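# Unplug the clipped power strip cord

## Task

Pull out the plug of the cord that the wire clip on the power strip holds, so the plug ends up free of the wire clip. The result must stay that way with no help from the robot. Finish with both grippers open and backed away, and with no other loose object in either hand.

## Robot and tools

ROBOT. There are two arms, left_arm and right_arm. Each has six joints plus a two-finger gripper. In every row and every per-joint list the order is: waist, shoulder, elbow, wrist pitch, wrist yaw, wrist roll, then the gripper opening. For each arm, waist, shoulder and wrist yaw use the opposite sign to the URDF, both in commands and in results. The ranges below are given in URDF signs, so flip those three: waist -2.618 to 3.054, shoulder 0.000 to 3.142, elbow 0.000 to 3.142, wrist pitch -1.571 to 1.571, wrist yaw -1.571 to 1.571, wrist roll -2.094 to 2.094 (rad). For example, the shoulder becomes -3.142 to 0 in your numbers. A joint's true end can lie up to 0.036 rad either side of these values.

FRAME. Gripper poses are reported in one scene frame. Its origin is on the tabletop midway between the arms. +x points out over the table, +z points up, and left_arm sits on the +y side. The names left and right do not refer to image sides. Positions are in metres and orientation is a wxyz quaternion. The reported hand position can be off, more so at long reach. The arm bases may be tilted. Mounting plates and the metal frame behind the arms are fixed obstacles, and each counts as part of the arm on its side. The fingers point along the gripper's +z and close along its y. The reported position is the point between the pads, about 1 cm short of the tips.

execute_actions(actions): a list of up to 15 actions. Each action is a table of up to 15 rows. One row is one control step of 1/30 s, and one action lasts 0.5 s. If a table has fewer rows, its last row repeats to fill the action. Each row holds 14 numbers in [-1, 1] covering both arms, even when only one arm moves: left_arm's 6 joint values and opening, then right_arm's 6 and opening. The joint values are offsets from the angles the joints had when that action began, not from the previous row. For the first action in a call, that means the last reported angles. Scale: 1.0 equals 1.202 rad for the waist, 1.258 for the shoulder, 1.238 for the elbow, 2.073 for wrist pitch, and 2.022 for wrist yaw and wrist roll. The opening is absolute: +1 is fully open and -1 is closed. An empty list only returns the current state and images. An action that would push any joint more than 0.036 rad beyond its range is refused for both arms. If the first action fails that check, or any action is malformed, nothing in the call runs.

move(target, speed, blocking): target is a single 14-number row laid out as above. Its joint offsets count from the Joint positions in the most recent result that showed them, not from where the arm is at the moment. speed is in rad/s, from 0.01 to 2 (default 0.5), and applies to whichever joint has the longest way to go. All joint paths progress in step, so grippers move along curves. A path takes 0.5 to 10 s and is cut off at 10 s. Moves do not avoid objects or the other arm. Faster motion and aiming deeper past a contact both mean harder hits. With blocking=false, the call returns after 0.5 s while the arm keeps moving. Until a result shows that move has ended, call wait or stop before sending anything else. The result adds a move: line. It gives the ending (done, off_target, moving, held or fault), limits=held or limits=none, and each arm's joint farthest from its target.

wait(seconds): 0 to 10. It lets time pass with the last commands held, and returns early if a running move finishes. stop(): brakes a running move. The arm needs some distance to stop, and the fingers keep moving. zoom_image(camera, region): region is [x0, y0, x1, y1] in pixels of that camera's latest image, at most 504 by 504. finished_scene(scene): pass the current scene number. It ends the scene for good and reports whether the goal was met. A reply that contains no tool call also ends things.

CAMERAS: cam_head_left, cam_head_right, cam_high, cam_low (each 672x504), and cam_left_wrist and cam_right_wrist (616x616 fisheye).

MOTION LIMITS. On every step, each joint's target can lead its measured angle by at most 0.202 (waist), 0.258 (shoulder), 0.238 (elbow), 0.573 (wrist pitch) and 0.522 (yaw, roll) rad. Targets that would put a gripper more than 70 mm from its measured spot are pulled back. Large offsets therefore need several actions. The Joint targets line shows the angles being driven now. If you send zero offsets, an arm can slowly sag, so re-aim at the angles you want and push further if a joint falls short.

RESULT LINES. Joint positions and Joint velocities have one block per arm, in joint order (rad, rad/s), followed by the pad gap (m; 0.094 when fully open). grip_measured is the measured opening on the command scale, with up to about 1 mm of fixed error. To hold something, command about 0.03 below grip_measured, or less for a lighter grip. Pads push about 50 to 62 N, and less on parts thinner than about 2 mm. Step readings list joint angles at some control steps, and HELD marks steps where an arm's command was held back. "joint sent to its limit" means a joint was stopped at its end. If that line is missing, the joint is not necessarily free to go further. "joint command not followed" means the clearance check changed or blocked some targets. FAULT lines report an arm stop. MOTOR HOT appears at 75 °C. At 90 °C the arm halts for 10 s, and at 100 °C the arm goes limp and drops until it cools. Holding loads heats the motors, even while you are thinking. The robot keeps its last command while each reply is being written.

AVOID. Do not let anything fall or get knocked off the table. Do not let the arms collide or press on each other. Avoid drops, slips, slams and forceful shoves. Loose objects may get a brief push now and then, so check the final state before ending.

Each tool is called after "Emit:" as name([rows], argument=value, ...), one row to a line, values as JSON.

## Session

Emit:
execute_actions(actions=[])

Scene clock: 0.00 s.
left_arm: end_effector_position=(+0.4245, -0.1207, +0.2259) grip_measured=+1.000 end_effector_quat_wxyz=(-0.462, +0.586, -0.574, +0.336) | right_arm: end_effector_position=(+0.3328, -0.2901, +0.1921) grip_measured=+1.000 end_effector_quat_wxyz=(+0.382, +0.022, +0.924, -0.013)
Joint names: [waist, shoulder, elbow, wrist pitch, wrist yaw, wrist roll]
Joint positions: left_arm=[ 1.043 -2.854  2.112  0.01   1.15  -2.085  0.094] | right_arm=[ 0.076 -1.955  0.384  0.857  0.019 -0.08   0.094]
Joint velocities: left_arm=[ 0.012 -0.007 -0.002 -0.007  0.081 -0.037  0.   ] | right_arm=[ 0.002  0.007 -0.007 -0.066  0.022  0.037  0.   ]
Joint targets: left_arm=[1.047 -2.832 2.124 0.006 1.164 -2.078] | right_arm=[0.076 -1.952 0.386 0.859 0.021 -0.080]

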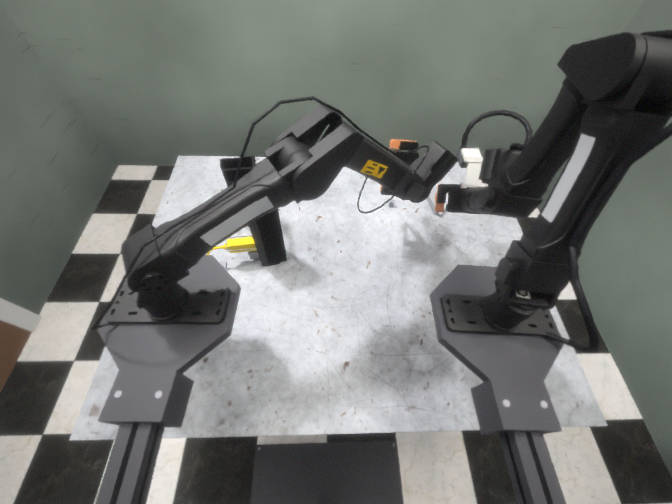

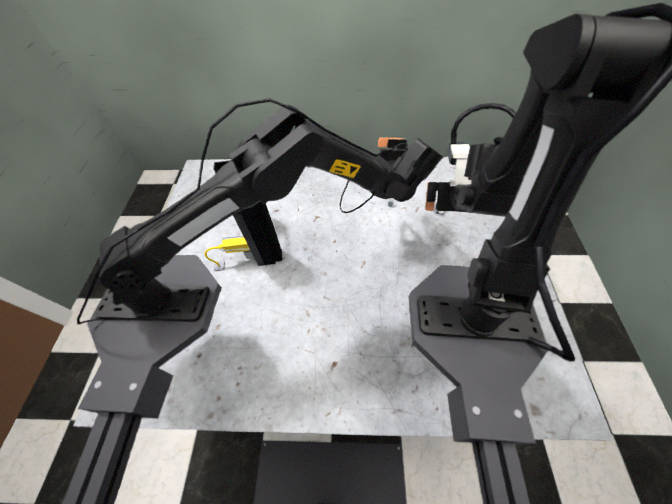

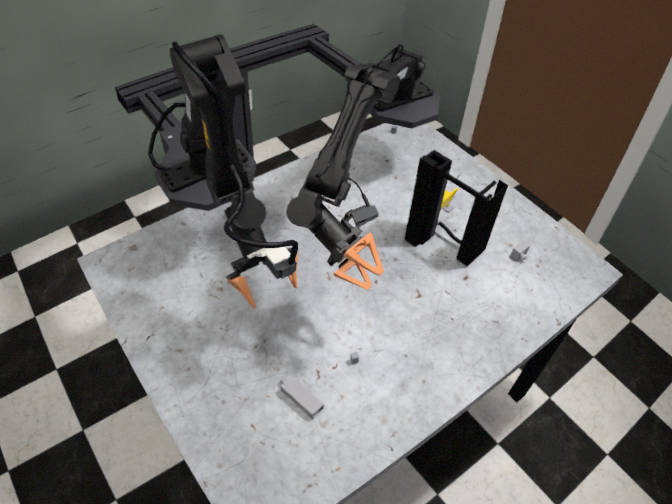

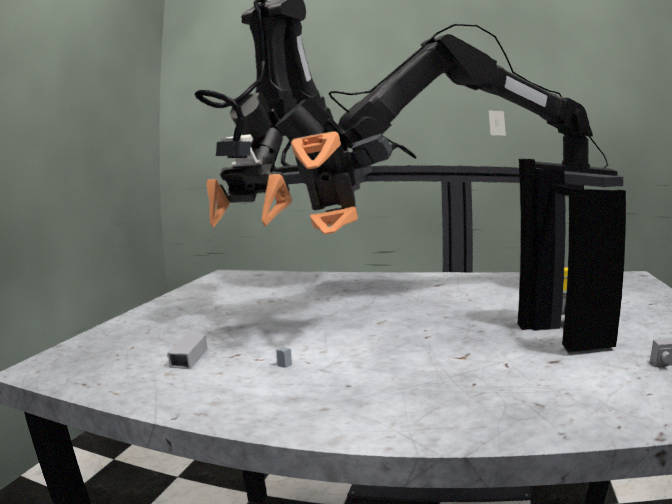

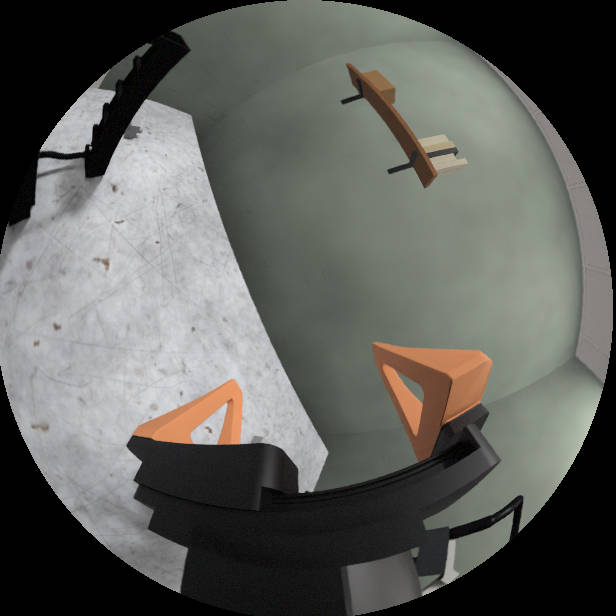

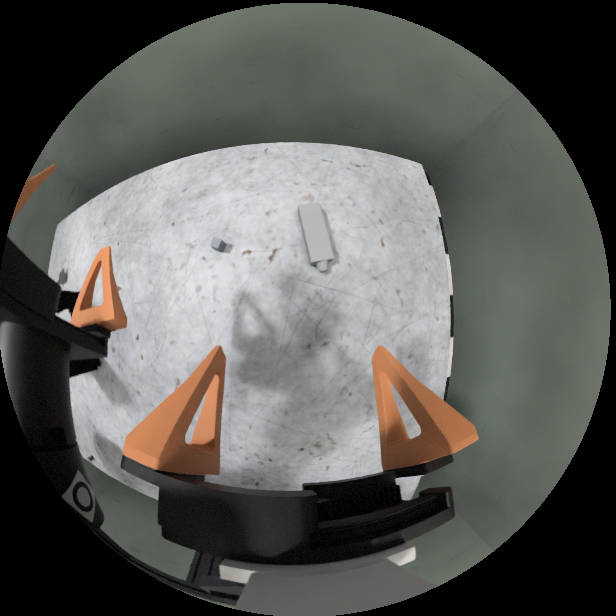

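Emit:
move(target=[-0.45,0.99,-0.96,-0.10,-0.57,0.99,1,0,0.003,0.002,0.001,0,0,1], speed=1.2)

Scene clock: 13.13 s.
left_arm: end_effector_position=(+0.3593, +0.1218, +0.3187) grip_measured=+1.000 end_effector_quat_wxyz=(+0.283, +0.199, +0.930, -0.121) | right_arm: end_effector_position=(+0.3328, -0.2901, +0.1921) grip_measured=+1.000 end_effector_quat_wxyz=(+0.382, +0.022, +0.924, -0.013)
Joint names: [waist, shoulder, elbow, wrist pitch, wrist yaw, wrist roll]
Joint positions: left_arm=[ 0.509 -1.636  0.931 -0.2    0.011 -0.09   0.094] | right_arm=[ 0.076 -1.955  0.384  0.857  0.019 -0.08   0.094]
Joint velocities: left_arm=[-0.002 -0.007 -0.017 -0.007  0.007 -0.007  0.   ] | right_arm=[-0.007  0.007  0.002 -0.022  0.081  0.066  0.   ]
Joint targets: left_arm=[0.502 -1.609 0.924 -0.198 -0.003 -0.083] | right_arm=[0.076 -1.951 0.386 0.859 0.019 -0.080]
move: off_target (left_arm); limits=none; left_arm: farthest joint: the shoulder, 0.027 radians from its target (1.246 radians at the start); right_arm: farthest joint: the shoulder, 0.004 radians from its target (0.004 radians at the start)

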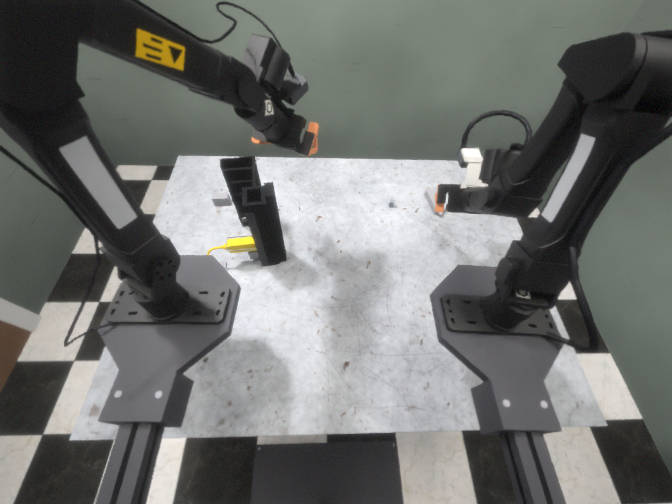

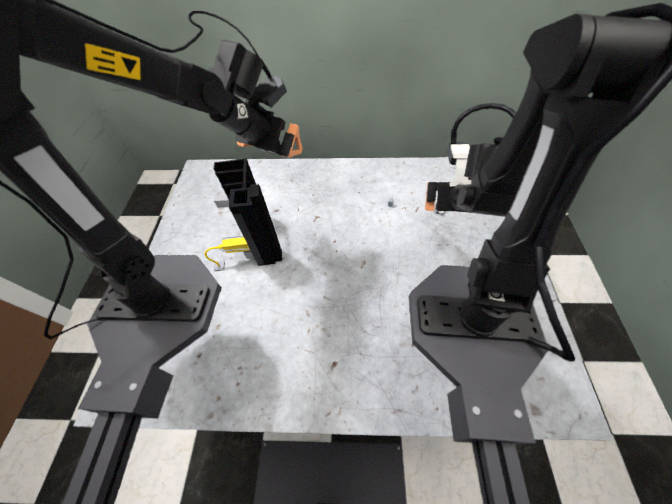

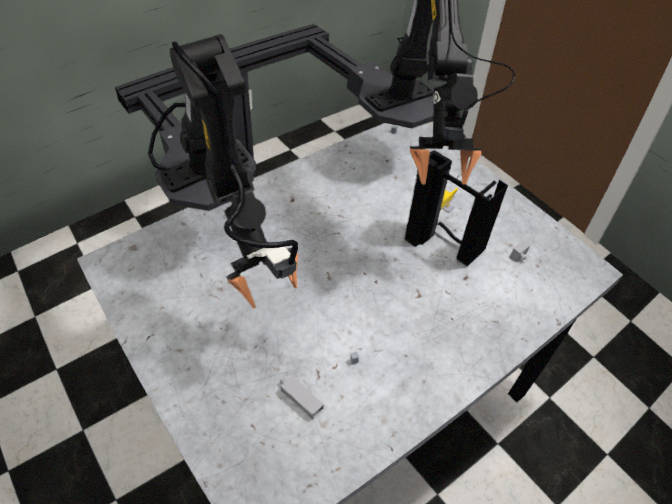

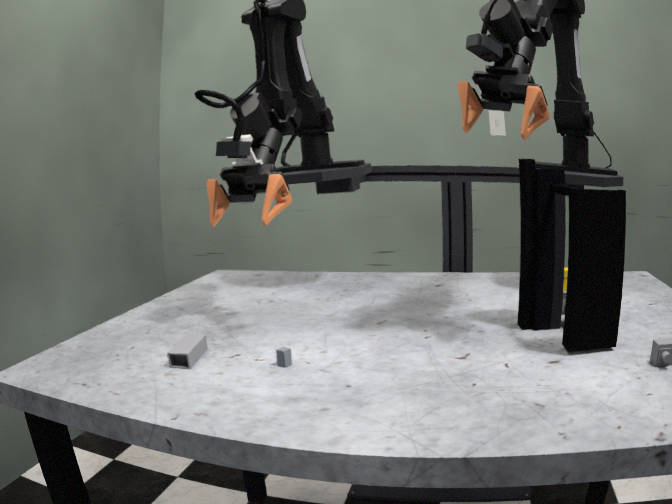

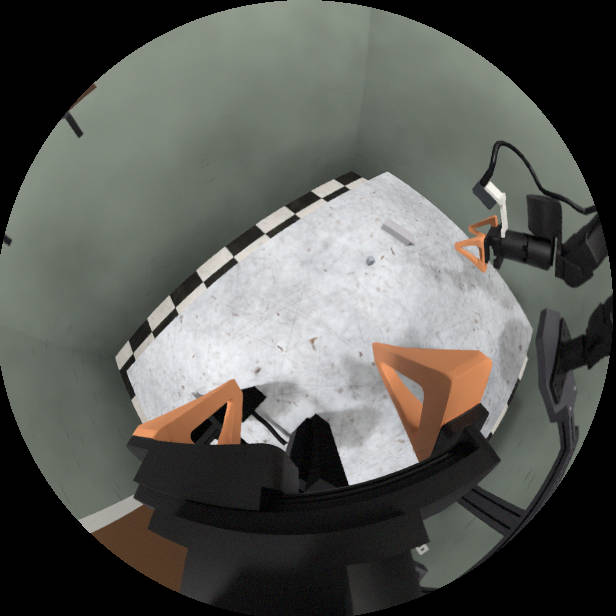

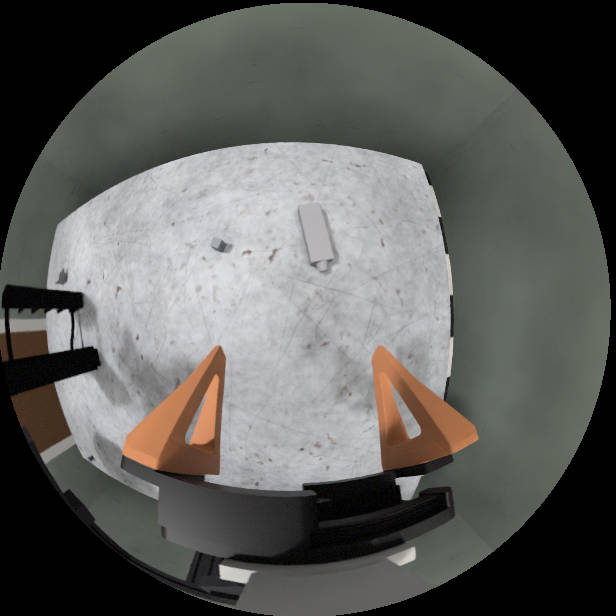

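Emit:
zoom_image(camera="cam_head_left", region=[195, 175, 295, 275])

Emit:
zoom_image(camera="cam_head_right", region=[195, 175, 295, 275])

Emit:
zoom_image(camera="cam_high", region=[395, 140, 535, 275])

Emit:
zoom_image(camera="cam_low", region=[500, 150, 672, 360])

Region (195, 175, 295, 275) of cam_head_left's 672x504 image, scaled by 5.040, with more detail than that image has.

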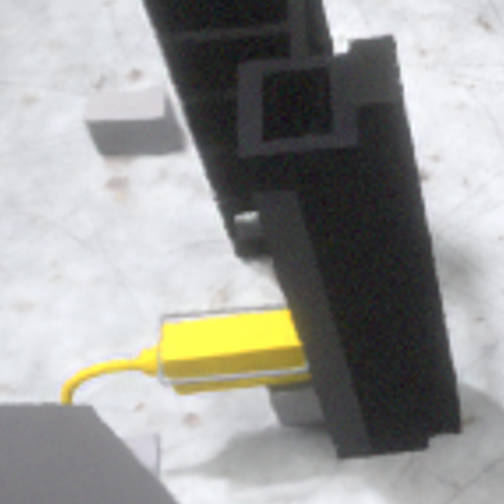

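Region (195, 175, 295, 275) of cam_head_right's 672x504 image, scaled by 5.040, with more detail than that image has.

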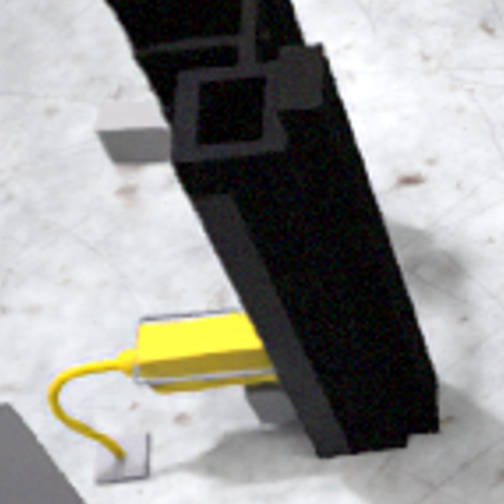

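Region (395, 140, 535, 275) of cam_high's 672x504 image, scaled by 3.600, with more detail than that image has; it fills the top 486 rows of this view, and the rest is white.

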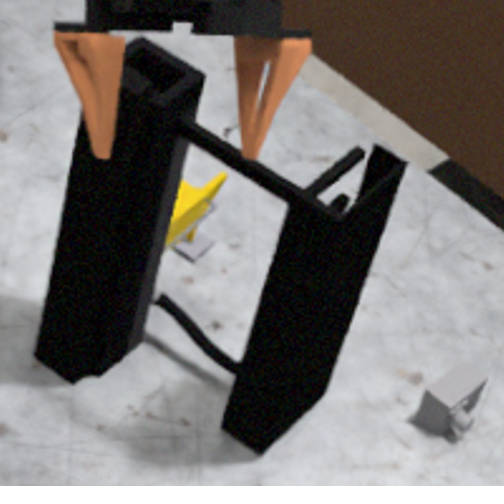

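Region (500, 150, 672, 360) of cam_low's 672x504 image, scaled by 2.400, with more detail than that image has; it fills the left 413 columns of this view, and the rest is white.

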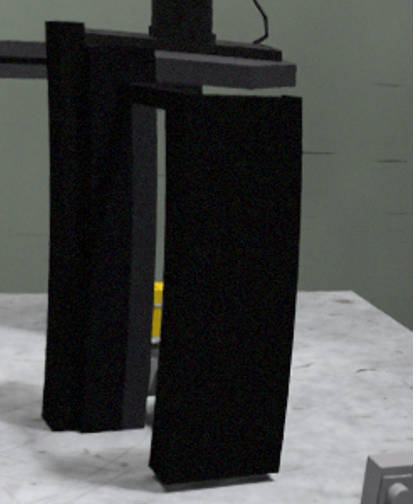

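Emit:
move(target=[-0.816,0.021,0.0,0.0,-0.324,1.0,0.5,0,0.003,0.002,0.001,0,0,1], speed=1.6)

Scene clock: 117.10 s.
left_arm: end_effector_position=(+0.4040, +0.4075, +0.3304) grip_measured=+0.501 end_effector_quat_wxyz=(+0.375, +0.683, +0.610, +0.143) | right_arm: end_effector_position=(+0.3328, -0.2901, +0.1921) grip_measured=+1.000 end_effector_quat_wxyz=(+0.382, +0.022, +0.924, -0.013)
Joint names: [waist, shoulder, elbow, wrist pitch, wrist yaw, wrist roll]
Joint positions: left_arm=[-0.465 -1.636  0.931 -0.201 -0.618  1.93   0.071] | right_arm=[ 0.076 -1.955  0.384  0.857  0.019 -0.08   0.094]
Joint velocities: left_arm=[-0.007  0.002 -0.012  0.007 -0.007 -0.051 -0.001] | right_arm=[ 0.007 -0.007 -0.022  0.022 -0.022 -0.051  0.   ]
Joint targets: left_arm=[-0.472 -1.609 0.931 -0.200 -0.644 1.932] | right_arm=[0.076 -1.951 0.386 0.859 0.019 -0.080]
move: off_target (left_arm); limits=none; left_arm: farthest joint: the shoulder, 0.026 radians from its target (0.026 radians at the start); right_arm: farthest joint: the shoulder, 0.004 radians from its target (0.004 radians at the start)

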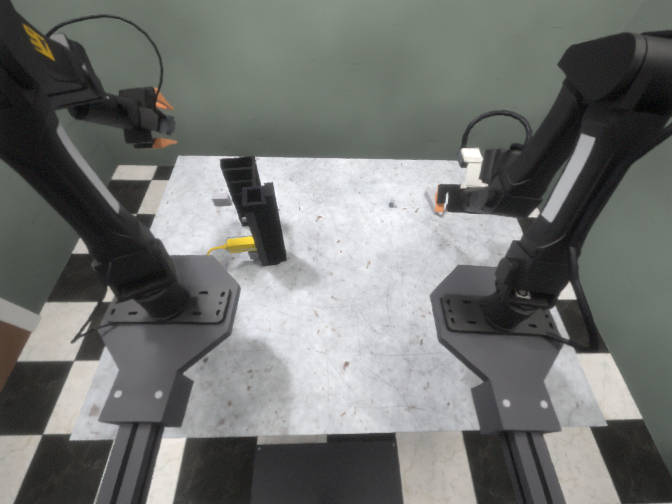

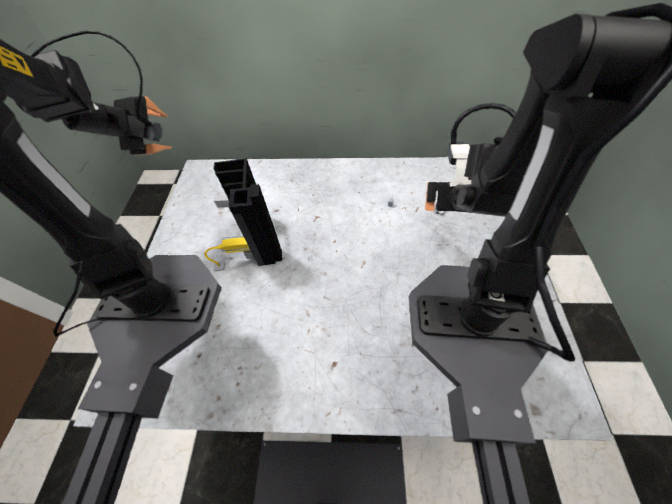

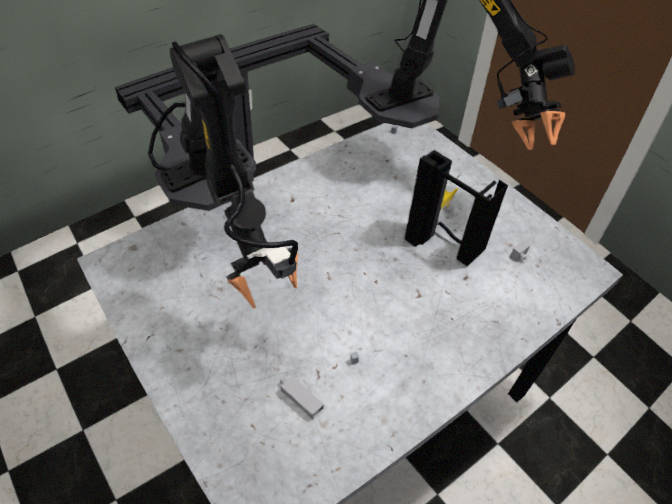

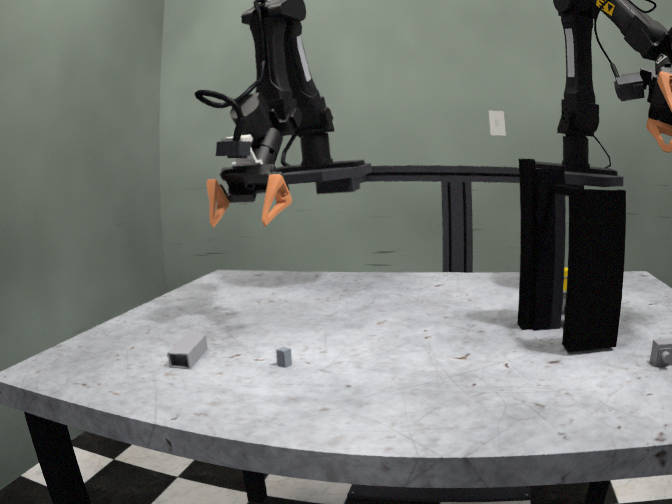

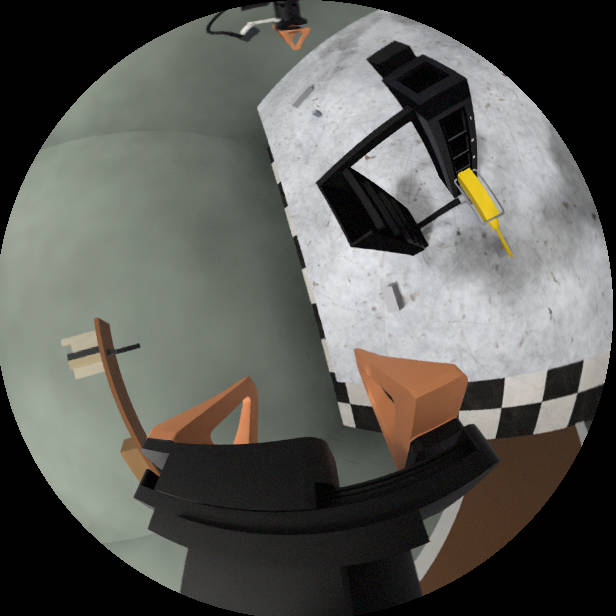

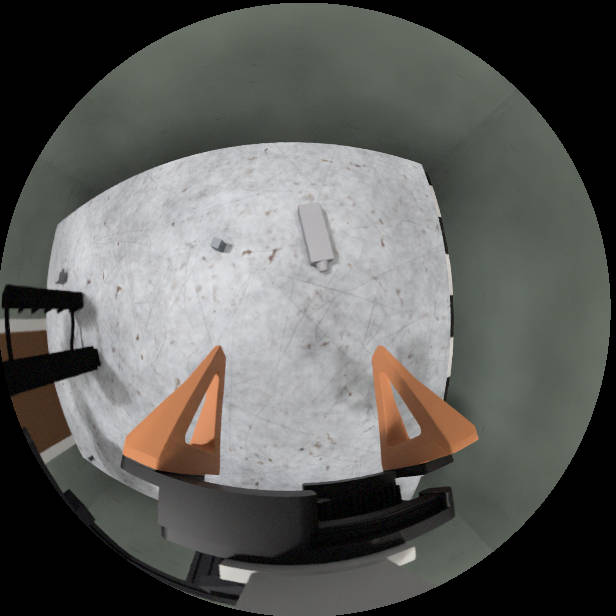

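Emit:
move(target=[0.0,-0.4595,-0.176,-0.022,-0.019,0.016,0.5,0,0.003,0.002,0.001,0,0,1], speed=0.6)

Emit:
zoom_image(camera="cam_left_wrist", region=[190, 220, 430, 450])

Emit:
zoom_image(camera="cam_head_right", region=[170, 175, 290, 280])

Scene clock: 125.53 s.
left_arm: end_effector_position=(+0.2320, +0.3249, +0.1237) grip_measured=+0.501 end_effector_quat_wxyz=(+0.244, +0.623, +0.709, -0.222) | right_arm: end_effector_position=(+0.3328, -0.2901, +0.1921) grip_measured=+1.000 end_effector_quat_wxyz=(+0.382, +0.022, +0.924, -0.013)
Joint names: [waist, shoulder, elbow, wrist pitch, wrist yaw, wrist roll]
Joint positions: left_arm=[-0.465 -2.218  0.722 -0.239 -0.628  1.956  0.071] | right_arm=[ 0.076 -1.955  0.384  0.857  0.019 -0.08   0.094]
Joint velocities: left_arm=[ 0.002  0.002 -0.002  0.007 -0.007 -0.051  0.   ] | right_arm=[ 0.007  0.012 -0.002  0.022  0.081  0.081  0.   ]
Joint targets: left_arm=[-0.465 -2.213 0.713 -0.247 -0.657 1.962] | right_arm=[0.076 -1.951 0.386 0.859 0.019 -0.080]
move: off_target (left_arm); limits=none; left_arm: farthest joint: the wrist yaw, 0.029 radians from its target (0.038 radians at the start); right_arm: farthest joint: the shoulder, 0.004 radians from its target (0.004 radians at the start)

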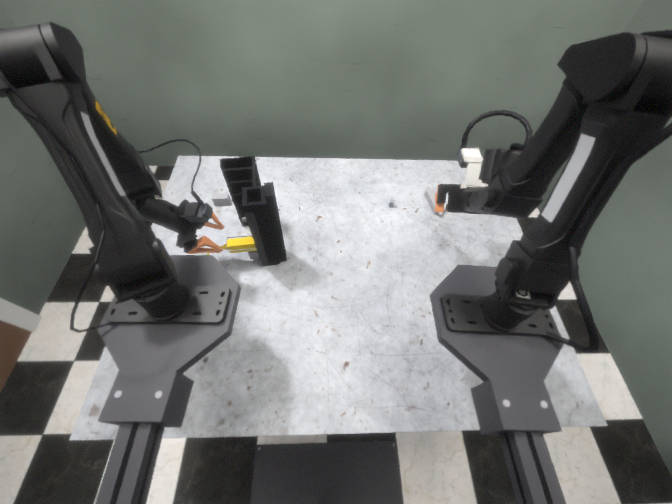

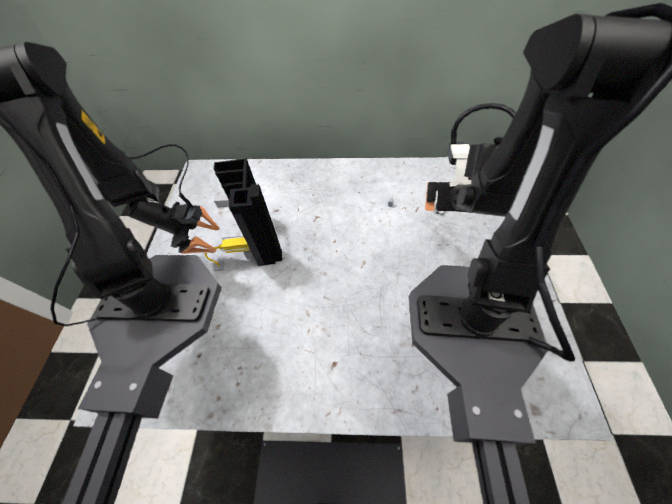

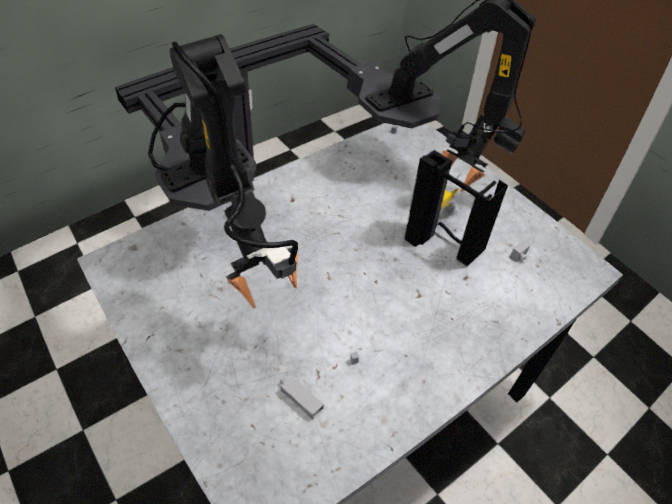

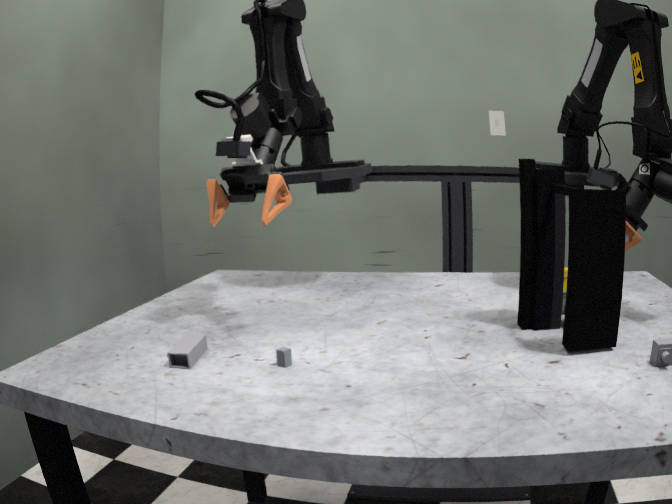

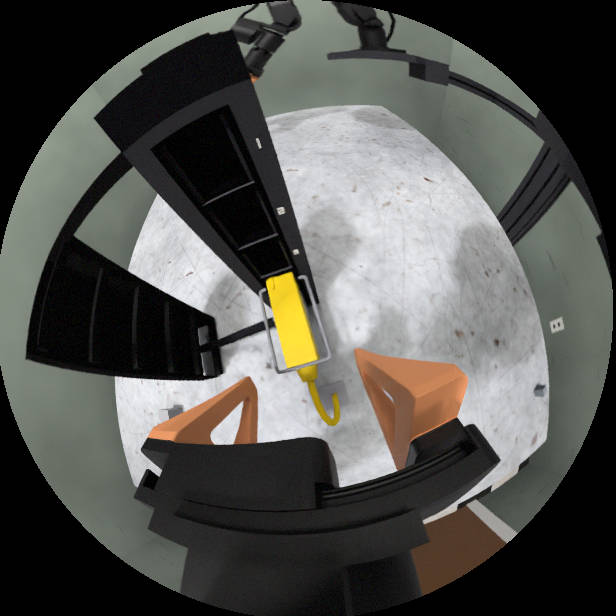

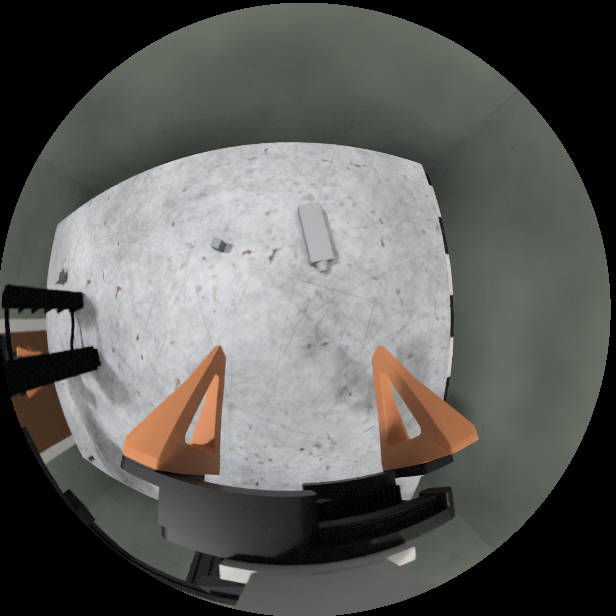

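Region (190, 220, 430, 450) of cam_left_wrist's 616x616 image, scaled by 2.100, with more detail than that image has; it fills the top 483 rows of this view, and the rest is white.

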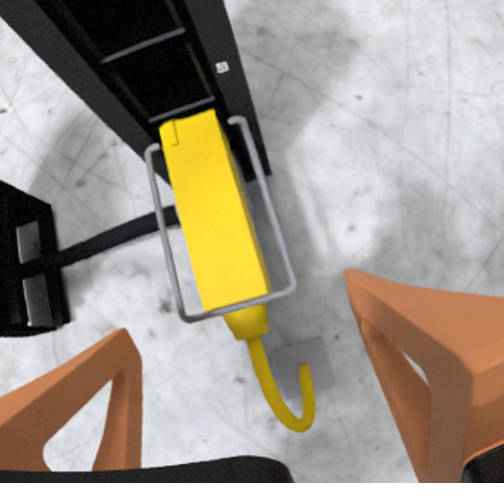

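Region (170, 175, 290, 280) of cam_head_right's 672x504 image, scaled by 4.200, with more detail than that image has; it fills the top 441 rows of this view, and the rest is white.

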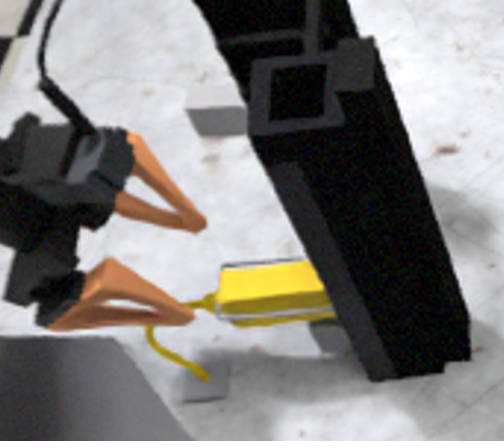

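Emit:
execute_actions(actions=[])

Scene clock: 146.07 s.
left_arm: end_effector_position=(+0.2320, +0.3248, +0.1238) grip_measured=+0.501 end_effector_quat_wxyz=(+0.245, +0.623, +0.709, -0.222) | right_arm: end_effector_position=(+0.3328, -0.2901, +0.1921) grip_measured=+1.000 end_effector_quat_wxyz=(+0.382, +0.022, +0.924, -0.013)
Joint names: [waist, shoulder, elbow, wrist pitch, wrist yaw, wrist roll]
Joint positions: left_arm=[-0.465 -2.218  0.722 -0.239 -0.628  1.957  0.071] | right_arm=[ 0.076 -1.955  0.384  0.857  0.019 -0.08   0.094]
Joint velocities: left_arm=[-0.002 -0.002  0.002 -0.022  0.051  0.066 -0.001] | right_arm=[-0.022 -0.002 -0.002  0.022  0.066 -0.007  0.   ]
Joint targets: left_arm=[-0.465 -2.213 0.713 -0.247 -0.657 1.962] | right_arm=[0.076 -1.951 0.386 0.859 0.019 -0.080]

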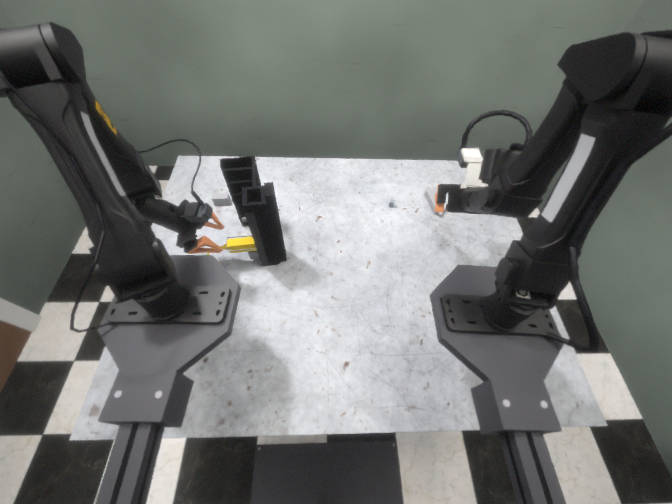

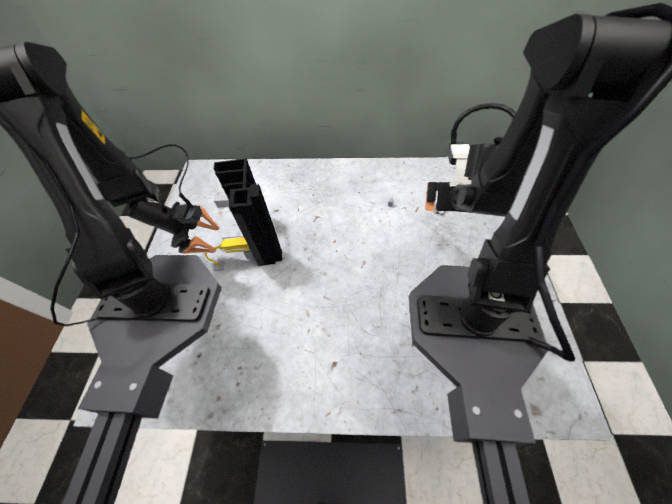

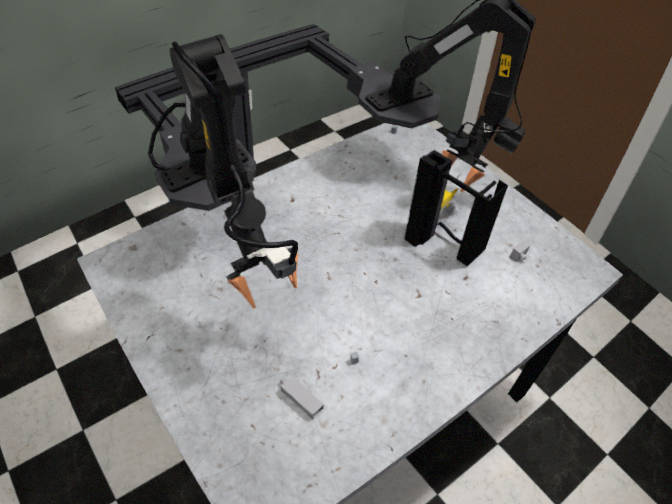

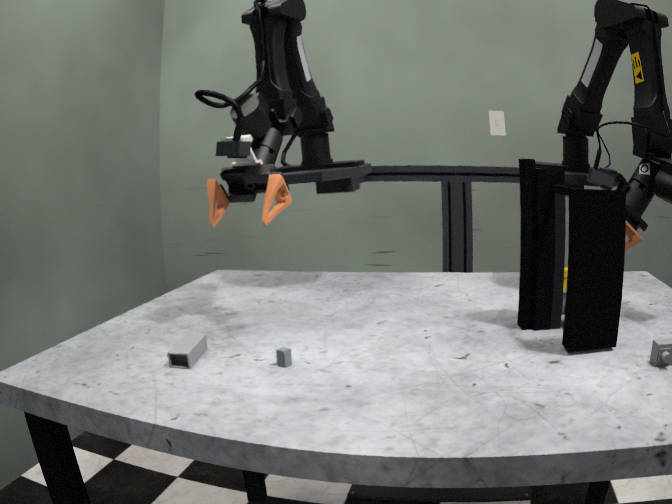

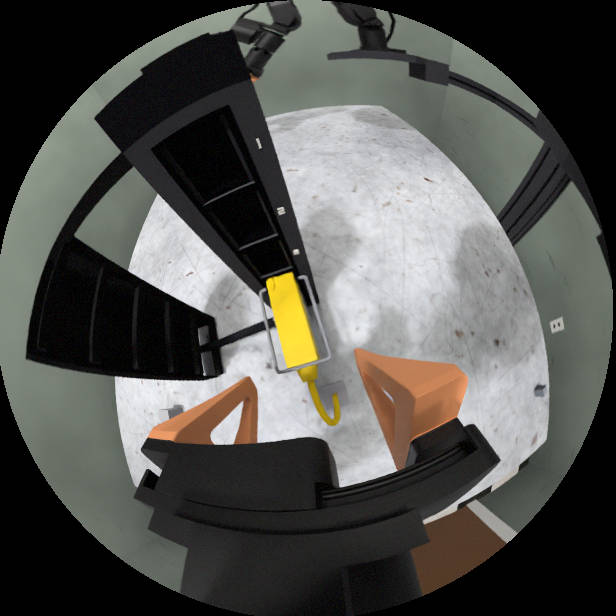

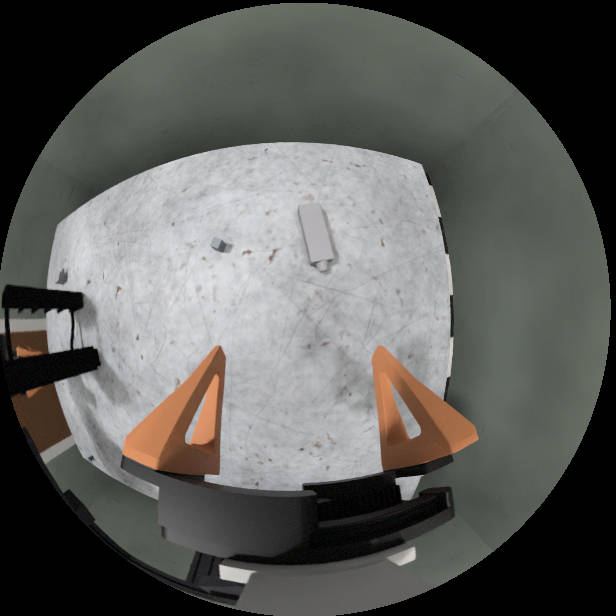

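Emit:
move(target=[0.0233,-0.1306,0.0517,0.0766,-0.0153,-0.0144,0.5,0,0.003,0.002,0.001,0,0,1], speed=0.2)

Emit:
zoom_image(camera="cam_left_wrist", region=[190,220,430,450])

Scene clock: 188.93 s.
left_arm: end_effector_position=(+0.2394, +0.3233, +0.0864) grip_measured=+0.501 end_effector_quat_wxyz=(+0.250, +0.627, +0.708, -0.210) | right_arm: end_effector_position=(+0.3328, -0.2901, +0.1921) grip_measured=+1.000 end_effector_quat_wxyz=(+0.382, +0.022, +0.924, -0.013)
Joint names: [waist, shoulder, elbow, wrist pitch, wrist yaw, wrist roll]
Joint positions: left_arm=[-0.448 -2.379  0.764 -0.081 -0.631  1.935  0.071] | right_arm=[ 0.076 -1.955  0.384  0.857  0.019 -0.08   0.094]
Joint velocities: left_arm=[-0.012 -0.017  0.002  0.022  0.022  0.051  0.   ] | right_arm=[ 0.002 -0.007 -0.012 -0.066 -0.007  0.037  0.   ]
Joint targets: left_arm=[-0.437 -2.383 0.786 -0.080 -0.659 1.927] | right_arm=[0.076 -1.951 0.386 0.859 0.019 -0.080]
move: off_target (left_arm); limits=none; left_arm: farthest joint: the wrist yaw, 0.028 radians from its target (0.031 radians at the start); right_arm: farthest joint: the shoulder, 0.004 radians from its target (0.004 radians at the start)

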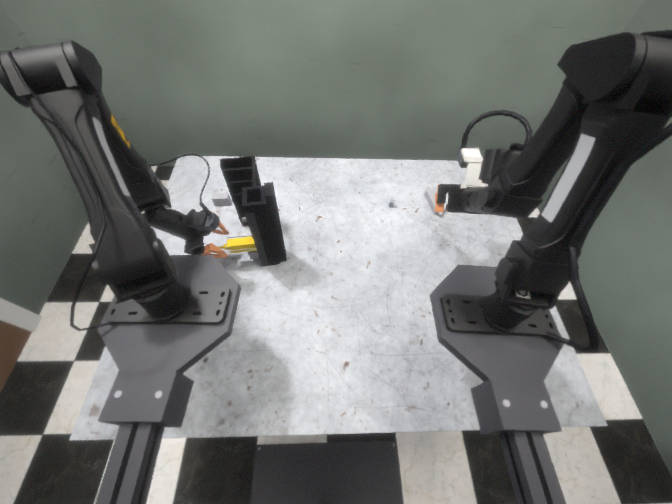

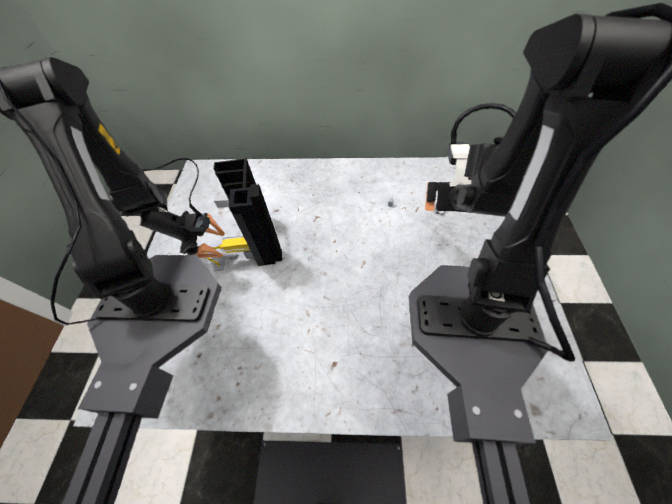

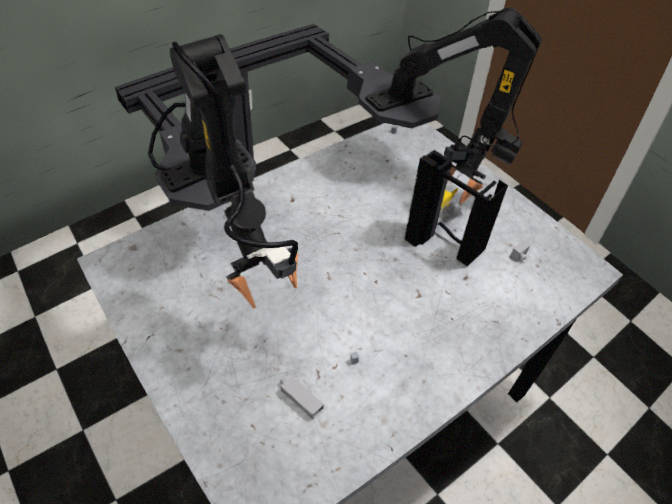

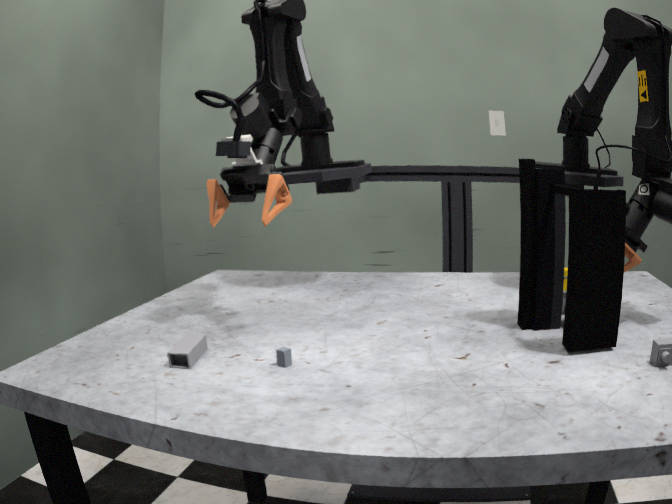

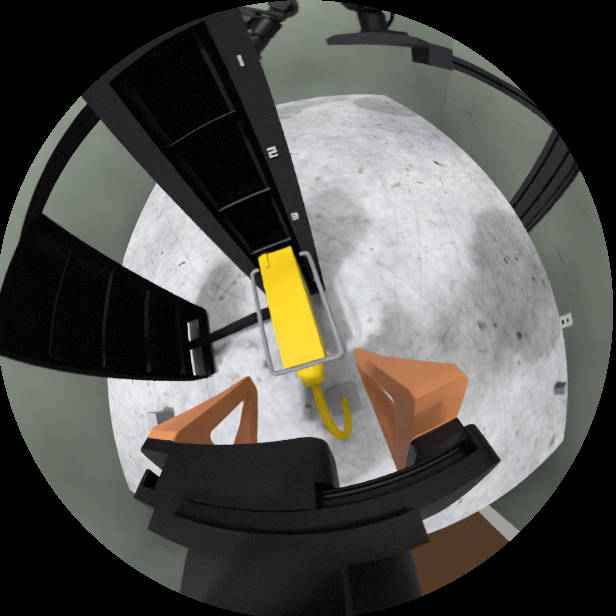

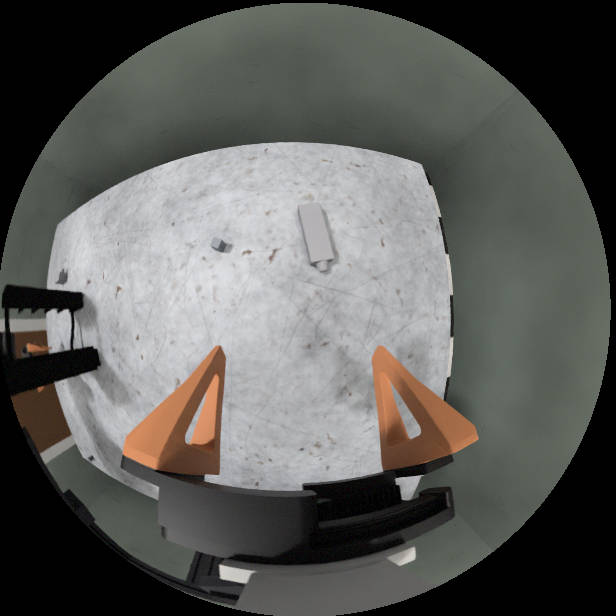

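Region (190, 220, 430, 450) of cam_left_wrist's 616x616 image, scaled by 2.100, with more detail than that image has; it fills the top 483 rows of this view, and the rest is white.

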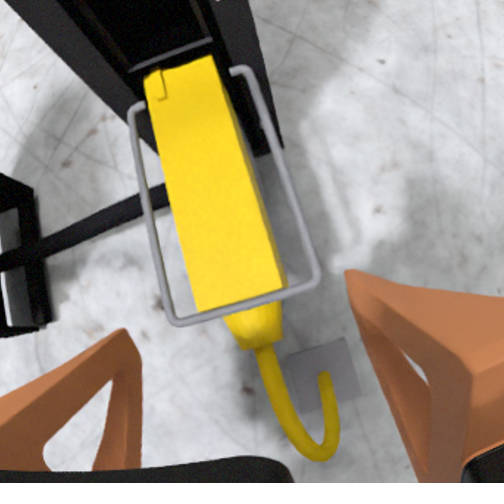

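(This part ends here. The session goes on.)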